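# Stack the small carton onto the large carton

## Task

Place the small carton on the large carton's top so that no part of it sticks out past that carton's edge; it must stay there unsupported by the robot, and the robot must release it and withdraw afterwards.

## Robot and tools

Robot: a single arm whose tool is a vacuum gripper with four suction cups in two channels, a and b. The reference point is the cup point, the centre of the four cup rims when they touch nothing. The cups point along the cup point's +z axis. In the cup point's own axes the cups are at x = -35 and +35 mm; channel a's pair is at y = -70 mm and channel b's at y = +70 mm. The tool reaches 148 mm to either side along its y axis. Each cup is 36 mm wide.

Scene frame: origin on the table top right under the arm's base, +z up, +y to the left when facing along +x. The base may sit tilted on the table. Results report end_effector_position (metres) and end_effector_quat_wxyz in this frame; the printed position gets less accurate at long reach.

The common row: every motion call uses rows of 8 numbers, each in [-1, 1]: dx, dy, dz, rx, ry, rz, suction_a, suction_b. The first six are an offset, not an absolute pose, expressed in the cup point's own axes. The reference is the cup point pose in the most recent result that displays it; before any such result in the scene, or for a second or later call within one reply, the reference is where the robot is when that action begins. Scale: 1.0 equals 0.6 m for dx, dy, dz and 180 degrees for rotation; rx, ry, rz form one rotation vector. All zeros therefore means return to the reference pose, not hold still. The last two numbers are vacuum levels per channel: +1 is full vacuum (about 75 kPa under ambient), smaller values request that fraction, and 0.01 or less switches the channel off. A channel keeps its last setting.

execute_actions: argument actions is a list holding at most one item. An empty list just returns the state. {"rows": [...], "steps": n} runs up to 15 control steps of 1/30 s (default 15); each row lasts one step, and the final row repeats if there are fewer rows than steps. Every row is measured from the same reference, not from the row before. {"steps": n} alone is a wait of up to 300 steps counted from the previous result, so reply time is included. Optional pictures (boolean) controls whether camera images come back; by default they do. A refused call sends nothing.

move: argument target is one 8-number row as above; speed is the path's top speed in m/s, 0.002 to 0.5, default 0.25, with turning capped at twice that in rad/s. The cup point follows a straight path toward the target lasting 0.5 to 10 s (it stops short if longer) and rotates the short way. It does not avoid obstacles, may lag or overshoot the speed, especially with the arm almost straight. Vacuum values are sent at the start and not waited for. The result adds a move: line with the ending (done, off_target, moving, held, fault) and limits (paced = the sent pose was clipped; held = a check blocked some steps, after which motion can jump fast), plus distance to target.

wait: seconds from 0 to 10; the robot receives nothing new. zoom_image: camera "cam_wrist" (the only camera, 504x504) and region [x0, y0, x1, y1] in pixels from the top-left, no larger than 504 by 504. finished_scene: scene, the number of the current scene (1 to 2); it is final and reports success. Replying without any tool call ends everything.

Motion limits: each step the commanded pose is clipped to within 70 mm and 16 degrees of the measured pose, so far targets need several actions; after an action the arm continues only to the last clipped pose. Check the reported pose and the Hand target line before commanding the remainder. Position wins over orientation if both cannot be met. The simulation keeps running while you think, so long replies let time pass.

Result lines: pose unreachable and HELD mean the clearance check (which treats the base mount as part of the arm) altered or blocked rows. suction_measured_a/b show achieved vacuum; near 0 means no seal. On a tight surface it ends up to 0.17 below the command (0.27 with both on). part_present_a/b switch to 1 at 0.54 and back to 0 below 0.49. Flange force is a noisy estimate that includes held weight. MOTOR HOT warns of overheating; an OVER-TEMPERATURE FAULT brakes the arm until cool.

Gripping: switch a channel on and press both of its cups fully flat on a smooth face of the carton, away from edges, holes and seams. If one cup of an active channel covers nothing, the other channel loses vacuum since they share a pump. Cups shorten under vacuum, so a held object rides up to about 12 mm nearer the tool. Vacuum alone can lift a resting object. To release, set the carton down on its support first, then turn both channels off, and lift at least 15 mm so the cups separate. A cup sealed on the table pins the tool; turn that channel off.

Avoid: the arm is stiff, so aiming even slightly past a firm contact can trigger a fault; faster moves hit harder. Contact torque reaching a joint's load limit (139 N m for waist, shoulder, elbow; 34.8 N m for forearm roll, wrist pitch, wrist roll) or any outside force of 150 N stops the arm for 10 s and cancels the rest of the call. Joint ranges in rad: waist -3.491 to 3.491, shoulder -3.140 to 3.140, elbow -1.187 to 4.328, forearm roll -3.316 to 3.316, wrist pitch -3.140 to 3.140, wrist roll -3.927 to 3.927. Loose objects may occasionally get nudged. Never drop, slam or knock anything, and never let any object leave the table.

Each tool is called after ">>>" in YAML: its name, and indented under it one key for each argument.

## Session

>>> execute_actions:
  actions: []

Scene clock: 0.00 s of 5300.00 s.
end_effector_position=(+0.4998, +0.0079, +0.3674) suction_measured_a=0.00 part_present_a=0 suction_measured_b=0.00 part_present_b=0 end_effector_quat_wxyz=(-0.002, +0.697, +0.717, +0.006)
Joint positions: [ 0.265  0.133  0.192  0.002 -1.628 -1.831]
Joint velocities: [-0.    -0.     0.001  0.001  0.001  0.001]
Flange force (N, the push that the arm receives, along the end effector's own x y z axes): no reading
Hand target: +0.500, +0.008, +0.367; -0.002, +0.697, +0.717, +0.006

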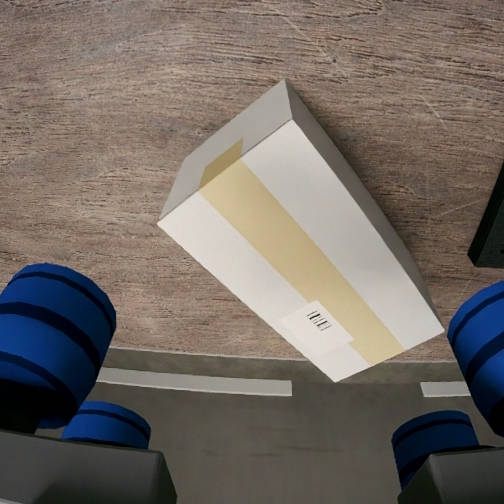

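>>> move:
  target: [0,0,-0.4,0,0,0,0,0]

Scene clock: 5.67 s of 5300.00 s.
end_effector_position=(+0.4993, +0.0050, +0.6073) suction_measured_a=0.00 part_present_a=0 suction_measured_b=0.00 part_present_b=0 end_effector_quat_wxyz=(-0.002, +0.698, +0.717, +0.006)
Joint positions: [ 0.265  0.45   1.229  0.002 -2.349 -1.831]
Joint velocities: [-0.001  0.016  0.03  -0.004 -0.019 -0.002]
Flange force (N, the push that the arm receives, along the end effector's own x y z axes): no reading
Hand target: +0.499, +0.005, +0.607; -0.003, +0.698, +0.717, +0.006
Off the commanded pose: 0.001 m, 0 deg.
After step 90, 1.00 s passed at rest.
move: done

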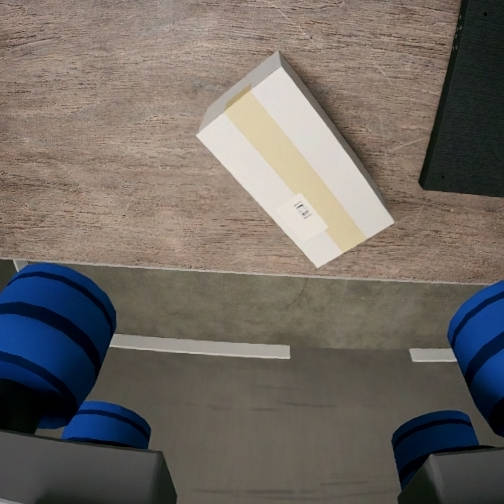

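>>> move:
  target: [0,0,0,0,-0.25,0,0,0]

Scene clock: 18.00 s of 5300.00 s.
end_effector_position=(+0.4992, +0.0053, +0.6076) suction_measured_a=0.00 part_present_a=0 suction_measured_b=0.00 part_present_b=0 end_effector_quat_wxyz=(+0.272, +0.646, +0.664, -0.262)
Joint positions: [ 0.546  0.352  0.622  0.806 -2.141 -1.763]
Joint velocities: [ 0.001 -0.001 -0.005  0.     0.001 -0.001]
Flange force (N, the push that the arm receives, along the end effector's own x y z axes): [-4.6 5.2 -7.7]
Hand target: +0.499, +0.005, +0.608; +0.272, +0.646, +0.664, -0.262
Off the commanded pose: 0.000 m, 0 deg.
After step 90, 7.33 s passed at rest.
move: done

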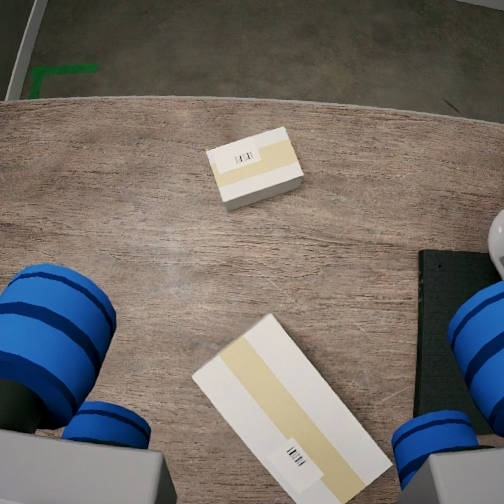

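>>> move:
  target: [0,0,0,0,0.25,0,0,0]
  speed: 0.4

>>> move:
  target: [-0.5,0,0.35,0,0,0,0,0]
  speed: 0.4

Scene clock: 30.90 s of 5300.00 s.
end_effector_position=(+0.4992, +0.0050, +0.6073) suction_measured_a=0.00 part_present_a=0 suction_measured_b=0.00 part_present_b=0 end_effector_quat_wxyz=(-0.002, +0.697, +0.717, +0.006)
Joint positions: [ 0.265  0.45   1.229  0.003 -2.349 -1.831]
Joint velocities: [-0.002  0.005  0.01  -0.007 -0.007 -0.003]
Flange force (N, the push that the arm receives, along the end effector's own x y z axes): no reading
Hand target: +0.499, +0.005, +0.607; -0.002, +0.698, +0.717, +0.006
Off the commanded pose: 0.000 m, 0 deg.
After step 90, 8.37 s passed at rest.
move: done

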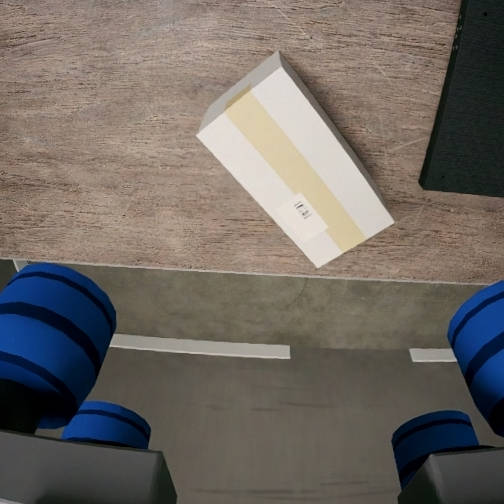

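Scene clock: 32.40 s of 5300.00 s.
end_effector_position=(+0.5072, -0.2930, +0.3932) suction_measured_a=0.00 part_present_a=0 suction_measured_b=0.00 part_present_b=0 end_effector_quat_wxyz=(-0.002, +0.697, +0.717, +0.006)
Joint positions: [-0.314  0.365  0.549  0.002 -1.753 -1.252]
Joint velocities: [-0.003  0.003  0.002 -0.003  0.001  0.002]
Flange force (N, the push that the arm receives, along the end effector's own x y z axes): [0.5 1.5 -3.5]
Hand target: +0.507, -0.293, +0.393; -0.002, +0.697, +0.717, +0.006
Off the commanded pose: 0.002 m, 0 deg.
move: done; limits=paced

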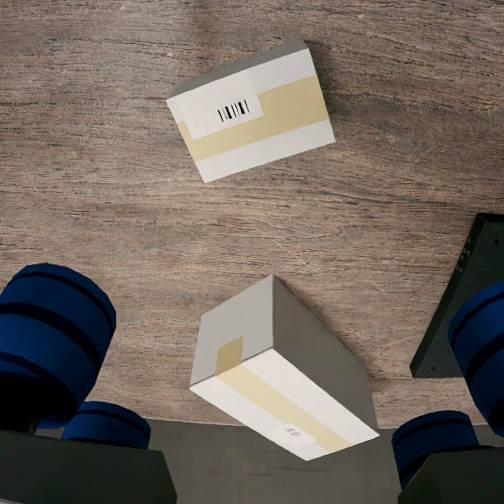

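Go lower.

>>> move:
  target: [0,0,0.28,0,0,0,0,0]

Scene clock: 42.60 s of 5300.00 s.
end_effector_position=(+0.5076, -0.2906, +0.2253) suction_measured_a=0.00 part_present_a=0 suction_measured_b=0.00 part_present_b=0 end_effector_quat_wxyz=(-0.002, +0.697, +0.717, +0.006)
Joint positions: [-0.314  0.37   0.162  0.002 -1.361 -1.252]
Joint velocities: [ 0.     0.001 -0.     0.002  0.    -0.001]
Flange force (N, the push that the arm receives, along the end effector's own x y z axes): [1.6 -0.5 -0.1]
Hand target: +0.508, -0.291, +0.225; -0.002, +0.697, +0.717, +0.006
Off the commanded pose: 0.001 m, 0 deg.
After step 90, 6.03 s passed at rest.
move: done

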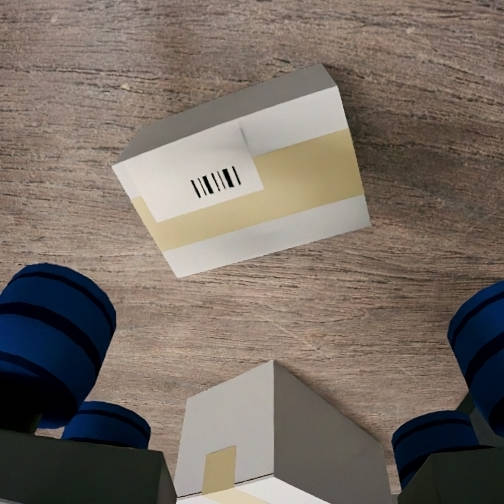

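>>> move:
  target: [-0.11,0.062,0.15,0,0,0.392,0,0]

Scene clock: 63.47 s of 5300.00 s.
end_effector_position=(+0.5467, -0.3544, +0.1345) suction_measured_a=0.00 part_present_a=0 suction_measured_b=0.00 part_present_b=0 end_effector_quat_wxyz=(-0.005, +0.983, +0.183, +0.003)
Joint positions: [-0.395  0.594  0.271  0.002 -1.246 -2.402]
Joint velocities: [ 0.003  0.001  0.     0.005  0.001 -0.003]
Flange force (N, the push that the arm receives, along the end effector's own x y z axes): [0.9 0.5 -0.1]
Hand target: +0.547, -0.354, +0.134; -0.005, +0.983, +0.183, +0.003
Off the commanded pose: 0.001 m, 0 deg.
After step 90, 15.00 s passed at rest.
move: done

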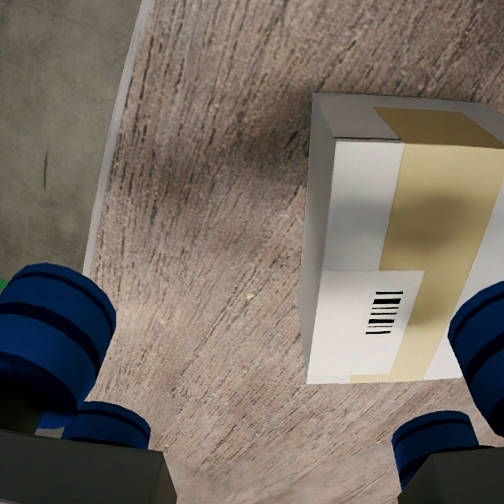

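>>> move:
  target: [0,0,0.088,0,0,0,1,0]
  speed: 0.03

Scene clock: 70.60 s of 5300.00 s.
end_effector_position=(+0.5468, -0.3536, +0.0818) suction_measured_a=0.00 part_present_a=0 suction_measured_b=0.00 part_present_b=0 end_effector_quat_wxyz=(-0.005, +0.983, +0.183, +0.003)
Joint positions: [-0.395  0.642  0.216  0.002 -1.143 -2.402]
Joint velocities: [-0.002  0.001 -0.002 -0.001  0.002  0.001]
Flange force (N, the push that the arm receives, along the end effector's own x y z axes): [5.3 4.8 -0.5]
Hand target: +0.547, -0.354, +0.082; -0.005, +0.983, +0.183, +0.003
Off the commanded pose: 0.000 m, 0 deg.
After step 90, 2.10 s passed at rest.
move: done

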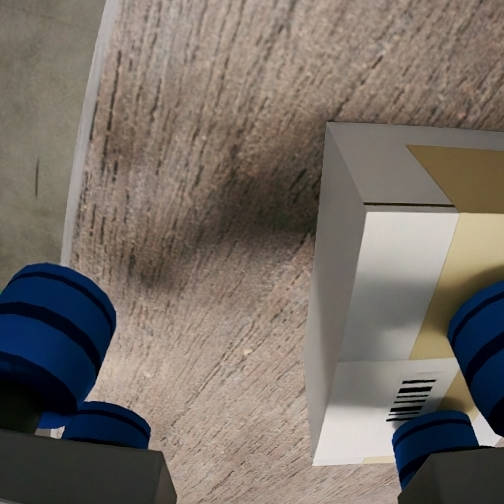

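>>> move:
  target: [0,0,0.015,0,0,0,1,0]
  speed: 0.02

Scene clock: 74.37 s of 5300.00 s.
end_effector_position=(+0.5469, -0.3535, +0.0728) suction_measured_a=0.53 part_present_a=0 suction_measured_b=0.00 part_present_b=0 end_effector_quat_wxyz=(-0.005, +0.983, +0.183, +0.003)
Joint positions: [-0.395  0.652  0.209  0.002 -1.126 -2.402]
Joint velocities: [ 0.     0.    -0.001  0.001 -0.001 -0.   ]
Flange force (N, the push that the arm receives, along the end effector's own x y z axes): [2.9 3.2 4.5]
Hand target: +0.547, -0.353, +0.073; -0.005, +0.983, +0.183, +0.003
Off the commanded pose: 0.000 m, 0 deg.
After step 90, 0.07 s passed at rest.
move: done

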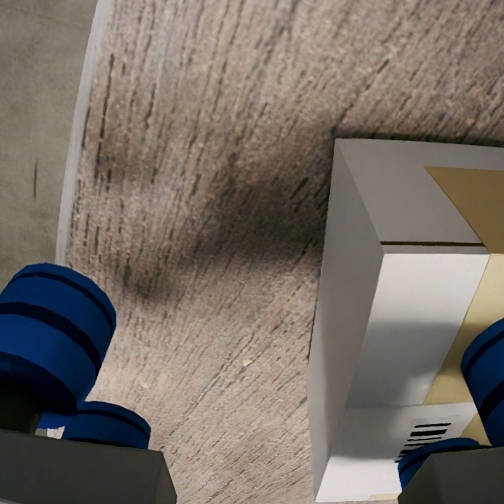

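>>> move:
  target: [0,0,-0.32,0,0,0,1,0]
  speed: 0.2

>>> move:
  target: [0.252,-0.875,0,0,0,-0.608,1,0]
  speed: 0.25

Scene clock: 86.73 s of 5300.00 s.
end_effector_position=(+0.5463, -0.3563, +0.2648) suction_measured_a=0.94 part_present_a=1 suction_measured_b=0.00 part_present_b=0 end_effector_quat_wxyz=(-0.005, +0.983, +0.183, +0.003)
Joint positions: [-0.395  0.532  0.486  0.002 -1.523 -2.403]
Joint velocities: [-0.001  0.001  0.002 -0.003 -0.001 -0.001]
Flange force (N, the push that the arm receives, along the end effector's own x y z axes): [9.4 8.8 -1.2]
Hand target: +0.546, -0.356, +0.265; -0.005, +0.983, +0.183, +0.003
Off the commanded pose: 0.001 m, 0 deg.
After step 100, 7.63 s passed at rest.
move: done

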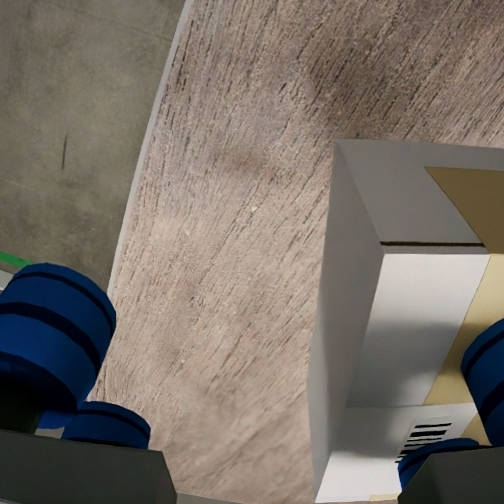

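Scene clock: 90.97 s of 5300.00 s.
end_effector_position=(+0.5006, +0.1889, +0.2721) suction_measured_a=0.94 part_present_a=1 suction_measured_b=0.00 part_present_b=0 end_effector_quat_wxyz=(+0.000, +0.419, +0.908, +0.007)
Joint positions: [ 0.588  0.235  0.083  0.003 -1.417 -1.476]
Joint velocities: [-0.001  0.001  0.001  0.001 -0.001  0.002]
Flange force (N, the push that the arm receives, along the end effector's own x y z axes): [-3.8 4.9 0.4]
Hand target: +0.501, +0.189, +0.272; +0.000, +0.418, +0.908, +0.007
Off the commanded pose: 0.003 m, 0 deg.
move: done

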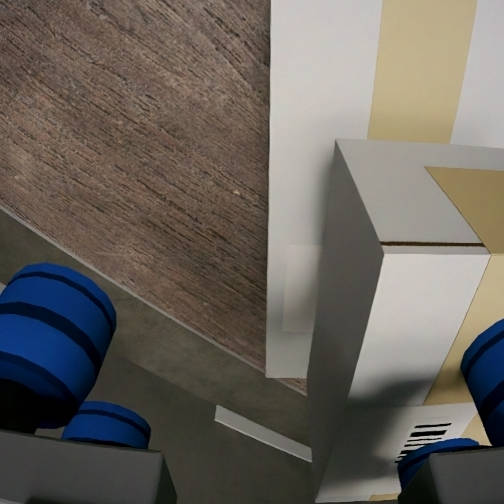

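>>> move:
  target: [0,-0.008,0.112,0,0,0,1,0]
  speed: 0.04

>>> move:
  target: [0,0,0.012,0,0,0,1,0]
  speed: 0.01

Scene clock: 108.33 s of 5300.00 s.
end_effector_position=(+0.4980, +0.1865, +0.2126) suction_measured_a=0.94 part_present_a=1 suction_measured_b=0.00 part_present_b=0 end_effector_quat_wxyz=(+0.002, +0.418, +0.908, +0.007)
Joint positions: [ 0.588  0.255 -0.035  0.005 -1.277 -1.475]
Joint velocities: [-0.    -0.     0.001  0.001  0.001 -0.001]
Flange force (N, the push that the arm receives, along the end effector's own x y z axes): [3.4 -0.3 -26.0]
Hand target: +0.498, +0.187, +0.212; +0.002, +0.418, +0.908, +0.007
Off the commanded pose: 0.008 m, 0 deg.
FORCE FAULT: contact force on the arm reached its limit, and the arm stopped for 10 seconds. The contact can be on any part of the arm, not only on its tool. The arm's remaining commands of this call were not run. The arm holds still and accepts commands again. Move the arm away from the contact; if what it grips holds it there, let go first. Pushing or pulling that hard again can fault the arm again.
After step 90, 2.67 s passed at rest.
move: fault

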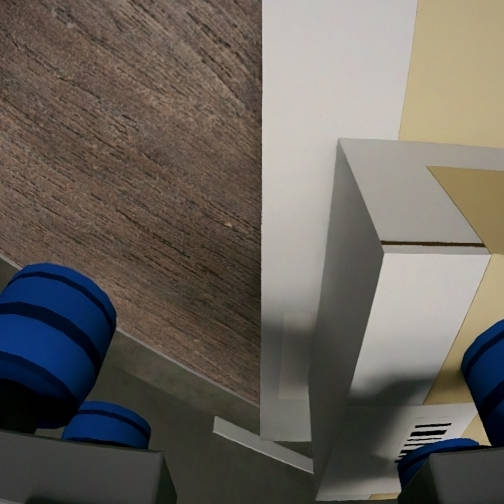

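not run: a fault stop came before this call.

>>> execute_actions:
  actions:
    - {"rows":[[0,0,-0.003,0,0,0,0,0]],"steps":15}
  pictures: false

>>> move:
  target: [0,0,-0.25,0,0,0,0,0]
  speed: 0.15

Scene clock: 113.77 s of 5300.00 s.
end_effector_position=(+0.4980, +0.1865, +0.2144) suction_measured_a=0.00 part_present_a=0 suction_measured_b=0.00 part_present_b=0 end_effector_quat_wxyz=(+0.002, +0.418, +0.908, +0.007)
Joint positions: [ 0.588  0.254 -0.032  0.005 -1.281 -1.475]
Joint velocities: [-0.001 -0.     0.001 -0.002  0.002  0.001]
Flange force (N, the push that the arm receives, along the end effector's own x y z axes): [0.7 0.3 -34.1]
Hand target: +0.498, +0.186, +0.214; +0.002, +0.418, +0.908, +0.007
Off the commanded pose: 0.000 m, 0 deg.
Steps of this call (steps 1 to 90: nothing new was sent; then 1.93 s passed at rest; steps 91 to 105: all 15 steps of this action). Readings (end_effector_position | what the end effector reports):
91: (+0.4980, +0.1865, +0.2126) | suction_measured_a=0.60 part_present_a=1 suction_measured_b=0.00 part_present_b=0
92: (+0.4980, +0.1865, +0.2130) | suction_measured_a=0.09 part_present_a=0 suction_measured_b=0.00 part_present_b=0
94: (+0.4980, +0.1865, +0.2139) | suction_measured_a=0.00 part_present_a=0 suction_measured_b=0.00 part_present_b=0
98: (+0.4980, +0.1865, +0.2143) | suction_measured_a=0.00 part_present_a=0 suction_measured_b=0.00 part_present_b=0
105: the state above

Scene clock: 115.40 s of 5300.00 s.
end_effector_position=(+0.4971, +0.1846, +0.3644) suction_measured_a=0.00 part_present_a=0 suction_measured_b=0.00 part_present_b=0 end_effector_quat_wxyz=(+0.002, +0.418, +0.908, +0.007)
Joint positions: [ 0.589  0.211  0.269  0.006 -1.624 -1.475]
Joint velocities: [-0.003  0.001  0.003 -0.003 -0.004  0.001]
Flange force (N, the push that the arm receives, along the end effector's own x y z axes): [2.2 -3.1 0.9]
Hand target: +0.497, +0.185, +0.364; +0.002, +0.418, +0.908, +0.007
Off the commanded pose: 0.001 m, 0 deg.
move: done

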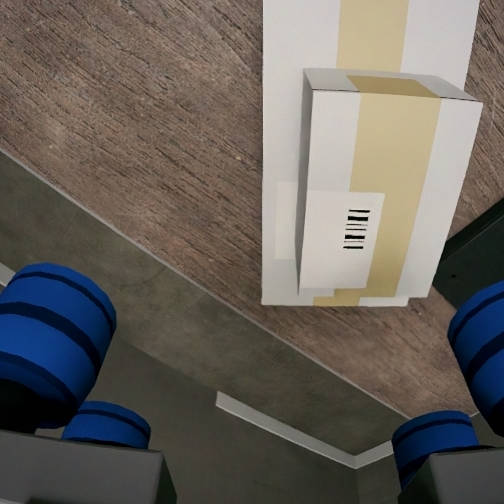

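Base spans 303–437 within 263–470: fine.

>>> finished_scene:
  scene: 1

The scene is finished: the task was done.


## Next scene

The same job, from a new start.

>>> execute_actions:
  actions: []

Scene clock: 0.00 s of 5300.00 s.
end_effector_position=(+0.4998, +0.0079, +0.3674) suction_measured_a=0.00 part_present_a=0 suction_measured_b=0.00 part_present_b=0 end_effector_quat_wxyz=(-0.002, +0.697, +0.717, +0.006)
Joint positions: [ 0.265  0.133  0.192  0.002 -1.628 -1.831]
Joint velocities: [-0.001 -0.     0.001 -0.     0.    -0.   ]
Flange force (N, the push that the arm receives, along the end effector's own x y z axes): no reading
Hand target: +0.500, +0.008, +0.367; -0.002, +0.697, +0.717, +0.006

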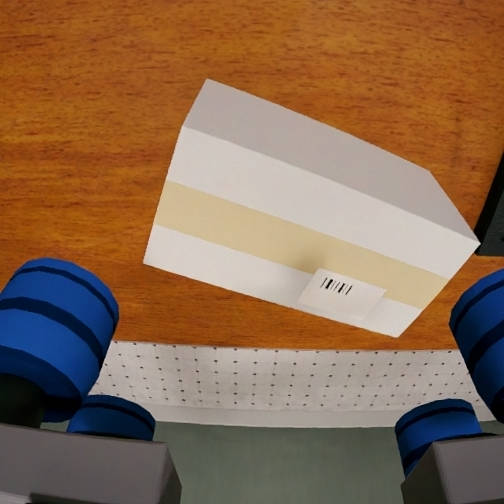

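>>> move:
  target: [-0.5,0,-0.05,0,0,0,0,0]
  speed: 0.3

Scene clock: 7.93 s of 5300.00 s.
end_effector_position=(+0.5071, -0.2929, +0.3932) suction_measured_a=0.00 part_present_a=0 suction_measured_b=0.00 part_present_b=0 end_effector_quat_wxyz=(-0.002, +0.697, +0.717, +0.005)
Joint positions: [-0.314  0.365  0.549  0.002 -1.753 -1.253]
Joint velocities: [-0.002  0.004  0.006 -0.001 -0.003  0.001]
Flange force (N, the push that the arm receives, along the end effector's own x y z axes): [-6.1 7.7 -5.4]
Hand target: +0.507, -0.293, +0.393; -0.003, +0.697, +0.717, +0.005
Off the commanded pose: 0.001 m, 0 deg.
After step 90, 3.40 s passed at rest.
move: done

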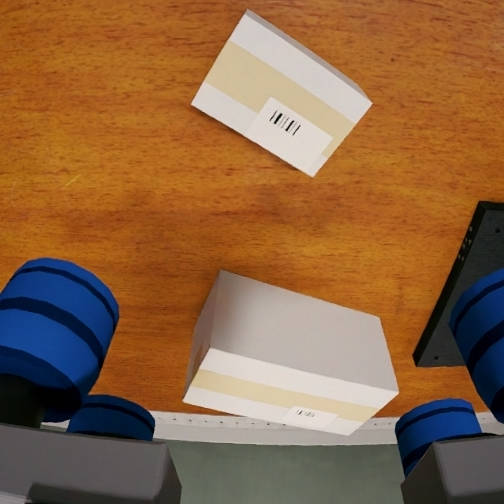

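>>> move:
  target: [-0.113,-0.082,0.42,0,0,-0.322,0,0]
  speed: 0.3

Scene clock: 18.40 s of 5300.00 s.
end_effector_position=(+0.4600, -0.3585, +0.1402) suction_measured_a=0.00 part_present_a=0 suction_measured_b=0.00 part_present_b=0 end_effector_quat_wxyz=(+0.000, +0.262, +0.965, +0.006)
Joint positions: [-0.457  0.427  0.036  0.002 -1.179 -0.098]
Joint velocities: [-0.     0.001 -0.001 -0.004  0.001  0.005]
Flange force (N, the push that the arm receives, along the end effector's own x y z axes): [1.0 1.6 -0.9]
Hand target: +0.460, -0.358, +0.140; +0.000, +0.262, +0.965, +0.006
Off the commanded pose: 0.001 m, 0 deg.
After step 90, 5.30 s passed at rest.
move: done

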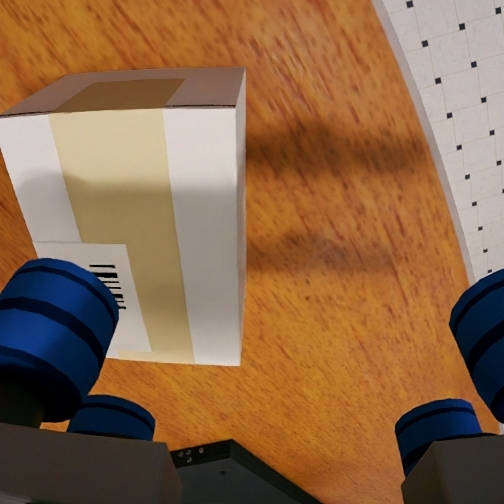

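>>> move:
  target: [-0.01,-0.008,0.11,0,0,0,0,1]
  speed: 0.04

Scene clock: 26.33 s of 5300.00 s.
end_effector_position=(+0.4629, -0.3647, +0.0742) suction_measured_a=0.00 part_present_a=0 suction_measured_b=0.56 part_present_b=1 end_effector_quat_wxyz=(+0.000, +0.262, +0.965, +0.006)
Joint positions: [-0.466  0.512 -0.009  0.003 -1.049 -0.088]
Joint velocities: [-0.     0.002  0.001 -0.001  0.002  0.002]
Flange force (N, the push that the arm receives, along the end effector's own x y z axes): [-5.3 -1.2 2.8]
Hand target: +0.463, -0.365, +0.074; +0.000, +0.262, +0.965, +0.006
Off the commanded pose: 0.000 m, 0 deg.
After step 90, 2.97 s passed at rest.
move: done

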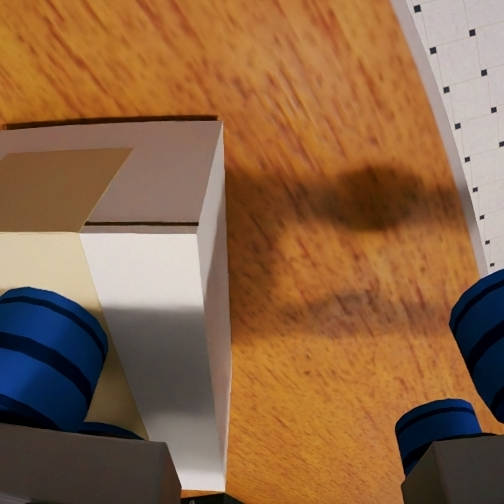

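>>> move:
  target: [0,0,-0.33,0,0,0,0,1]
  speed: 0.2

>>> move:
  target: [0.375,0.563,0,0,0,-0.059,0,1]
  speed: 0.25

Scene clock: 33.30 s of 5300.00 s.
end_effector_position=(+0.4625, -0.3676, +0.2721) suction_measured_a=0.00 part_present_a=0 suction_measured_b=1.00 part_present_b=1 end_effector_quat_wxyz=(+0.000, +0.262, +0.965, +0.006)
Joint positions: [-0.466  0.365  0.268  0.003 -1.473 -0.089]
Joint velocities: [-0.001  0.001  0.004 -0.002 -0.003 -0.001]
Flange force (N, the push that the arm receives, along the end effector's own x y z axes): [-6.9 -1.6 0.5]
Hand target: +0.462, -0.368, +0.272; +0.000, +0.262, +0.965, +0.006
Off the commanded pose: 0.001 m, 0 deg.
After step 90, 2.50 s passed at rest.
move: done

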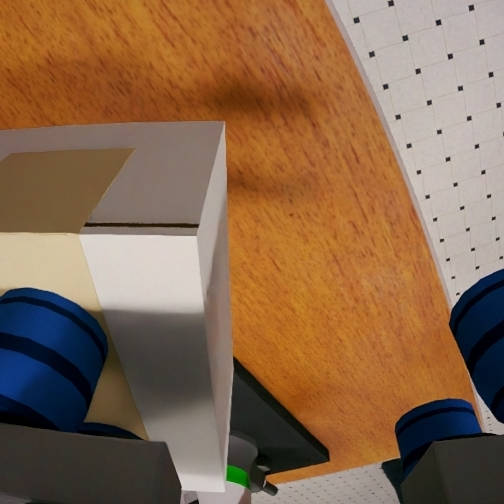

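Scene clock: 35.43 s of 5300.00 s.
end_effector_position=(+0.4412, +0.0384, +0.2776) suction_measured_a=0.00 part_present_a=0 suction_measured_b=1.00 part_present_b=1 end_effector_quat_wxyz=(+0.002, +0.172, +0.985, +0.006)
Joint positions: [ 0.369 -0.001 -0.161  0.003 -1.41  -0.739]
Joint velocities: [ 0.002  0.001  0.     0.    -0.    -0.002]
Flange force (N, the push that the arm receives, along the end effector's own x y z axes): [3.1 0.9 3.7]
Hand target: +0.441, +0.038, +0.278; +0.002, +0.172, +0.985, +0.006
Off the commanded pose: 0.002 m, 0 deg.
move: done

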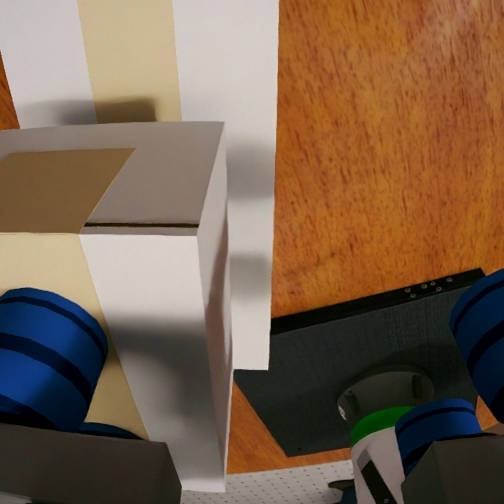

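>>> move:
  target: [0,0.008,0.085,0,0,0,0,1]
  speed: 0.04

>>> move:
  target: [0,0,0.007,0,0,0,0,1]
  speed: 0.01

Scene clock: 42.57 s of 5300.00 s.
end_effector_position=(+0.4429, +0.0436, +0.2268) suction_measured_a=0.00 part_present_a=0 suction_measured_b=1.00 part_present_b=1 end_effector_quat_wxyz=(+0.002, +0.172, +0.985, +0.006)
Joint positions: [ 0.378  0.032 -0.249  0.003 -1.289 -0.747]
Joint velocities: [-0.     0.001 -0.001 -0.002  0.003  0.   ]
Flange force (N, the push that the arm receives, along the end effector's own x y z axes): [0.1 2.4 1.3]
Hand target: +0.443, +0.044, +0.227; +0.002, +0.172, +0.985, +0.006
Off the commanded pose: 0.000 m, 0 deg.
After step 90, 2.57 s passed at rest.
move: done

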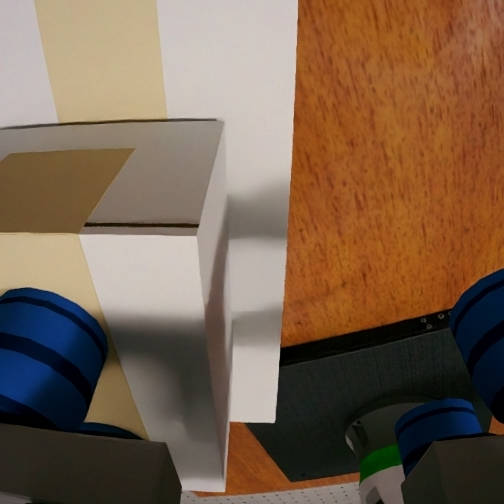

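Scene clock: 43.27 s of 5300.00 s.
end_effector_position=(+0.4430, +0.0436, +0.2226) suction_measured_a=0.00 part_present_a=0 suction_measured_b=1.00 part_present_b=1 end_effector_quat_wxyz=(+0.002, +0.172, +0.985, +0.006)
Joint positions: [ 0.378  0.035 -0.256  0.003 -1.279 -0.747]
Joint velocities: [-0.     0.    -0.001 -0.002  0.002  0.   ]
Flange force (N, the push that the arm receives, along the end effector's own x y z axes): [4.3 0.3 3.2]
Hand target: +0.443, +0.044, +0.223; +0.002, +0.172, +0.985, +0.006
Off the commanded pose: 0.000 m, 0 deg.
move: done

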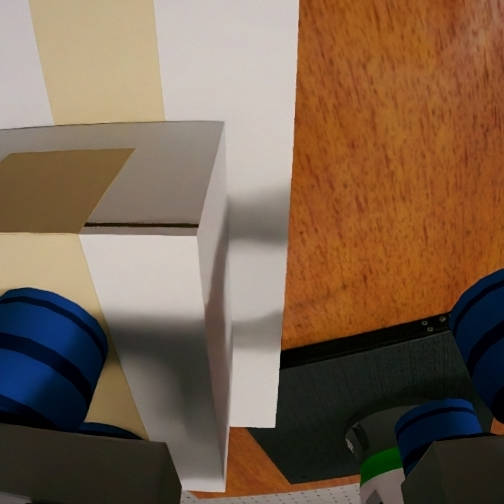

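Shadow nearly gone; a bit more.

>>> move:
  target: [0,0,0.004,0,0,0,0,1]
  speed: 0.005

Scene clock: 47.10 s of 5300.00 s.
end_effector_position=(+0.4430, +0.0437, +0.2203) suction_measured_a=0.00 part_present_a=0 suction_measured_b=1.00 part_present_b=1 end_effector_quat_wxyz=(+0.002, +0.172, +0.985, +0.006)
Joint positions: [ 0.378  0.036 -0.26   0.003 -1.273 -0.747]
Joint velocities: [-0.     0.001  0.    -0.003  0.    -0.   ]
Flange force (N, the push that the arm receives, along the end effector's own x y z axes): [4.6 8.0 -24.5]
Hand target: +0.443, +0.044, +0.220; +0.002, +0.172, +0.985, +0.006
Off the commanded pose: 0.000 m, 0 deg.
After step 90, 0.13 s passed at rest.
move: done

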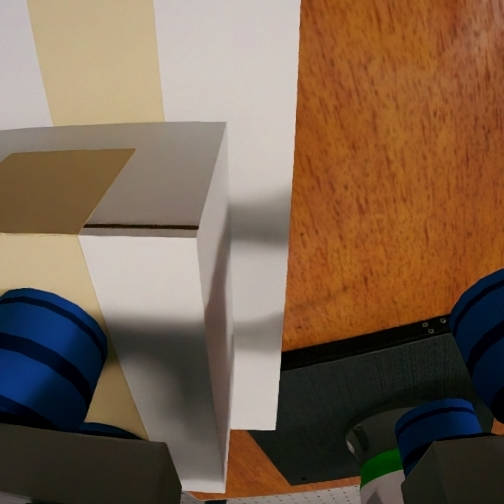

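>>> execute_actions:
  actions:
    - {"rows":[[0,0,-0.003,0,0,0,0,0]],"steps":10}
  pictures: false

>>> move:
  target: [0,0,-0.25,0,0,0,0,0]
  speed: 0.15

Scene clock: 51.57 s of 5300.00 s.
end_effector_position=(+0.4430, +0.0436, +0.2221) suction_measured_a=0.00 part_present_a=0 suction_measured_b=0.00 part_present_b=0 end_effector_quat_wxyz=(+0.002, +0.172, +0.985, +0.006)
Joint positions: [ 0.378  0.035 -0.257  0.003 -1.278 -0.747]
Joint velocities: [ 0.002 -0.001  0.001  0.    -0.003  0.   ]
Flange force (N, the push that the arm receives, along the end effector's own x y z axes): [1.0 1.5 -27.6]
Hand target: +0.443, +0.044, +0.222; +0.002, +0.172, +0.985, +0.006
Off the commanded pose: 0.000 m, 0 deg.
Steps of this call (steps 1 to 90: nothing new was sent; then 1.13 s passed at rest; steps 91 to 100: all 10 steps of this action). Readings (end_effector_position | what the end effector reports):
91: (+0.4430, +0.0436, +0.2202) | suction_measured_a=0.00 part_present_a=0 suction_measured_b=0.74 part_present_b=1
92: (+0.4430, +0.0437, +0.2206) | suction_measured_a=0.00 part_present_a=0 suction_measured_b=0.14 part_present_b=0
94: (+0.4430, +0.0436, +0.2215) | suction_measured_a=0.00 part_present_a=0 suction_measured_b=0.00 part_present_b=0
98: (+0.4430, +0.0436, +0.2220) | suction_measured_a=0.00 part_present_a=0 suction_measured_b=0.00 part_present_b=0
100: the state above

Scene clock: 53.20 s of 5300.00 s.
end_effector_position=(+0.4427, +0.0417, +0.3721) suction_measured_a=0.00 part_present_a=0 suction_measured_b=0.00 part_present_b=0 end_effector_quat_wxyz=(+0.002, +0.172, +0.985, +0.006)
Joint positions: [ 0.378 -0.007  0.053  0.003 -1.63  -0.748]
Joint velocities: [-0.001  0.001  0.003 -0.004 -0.003 -0.001]
Flange force (N, the push that the arm receives, along the end effector's own x y z axes): [-0.1 1.5 -3.3]
Hand target: +0.443, +0.042, +0.372; +0.002, +0.172, +0.985, +0.006
Off the commanded pose: 0.001 m, 0 deg.
move: done

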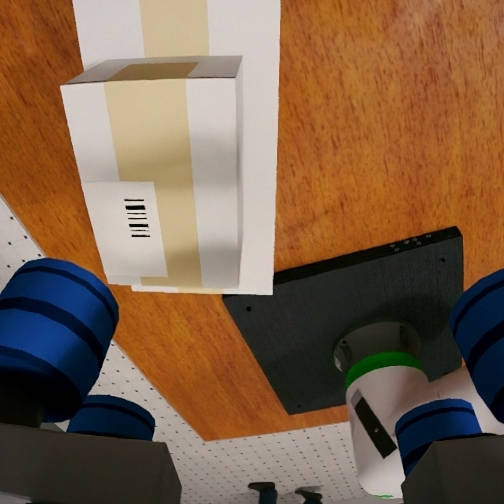

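>>> finished_scene:
  scene: 2

The scene is finished: the task was done.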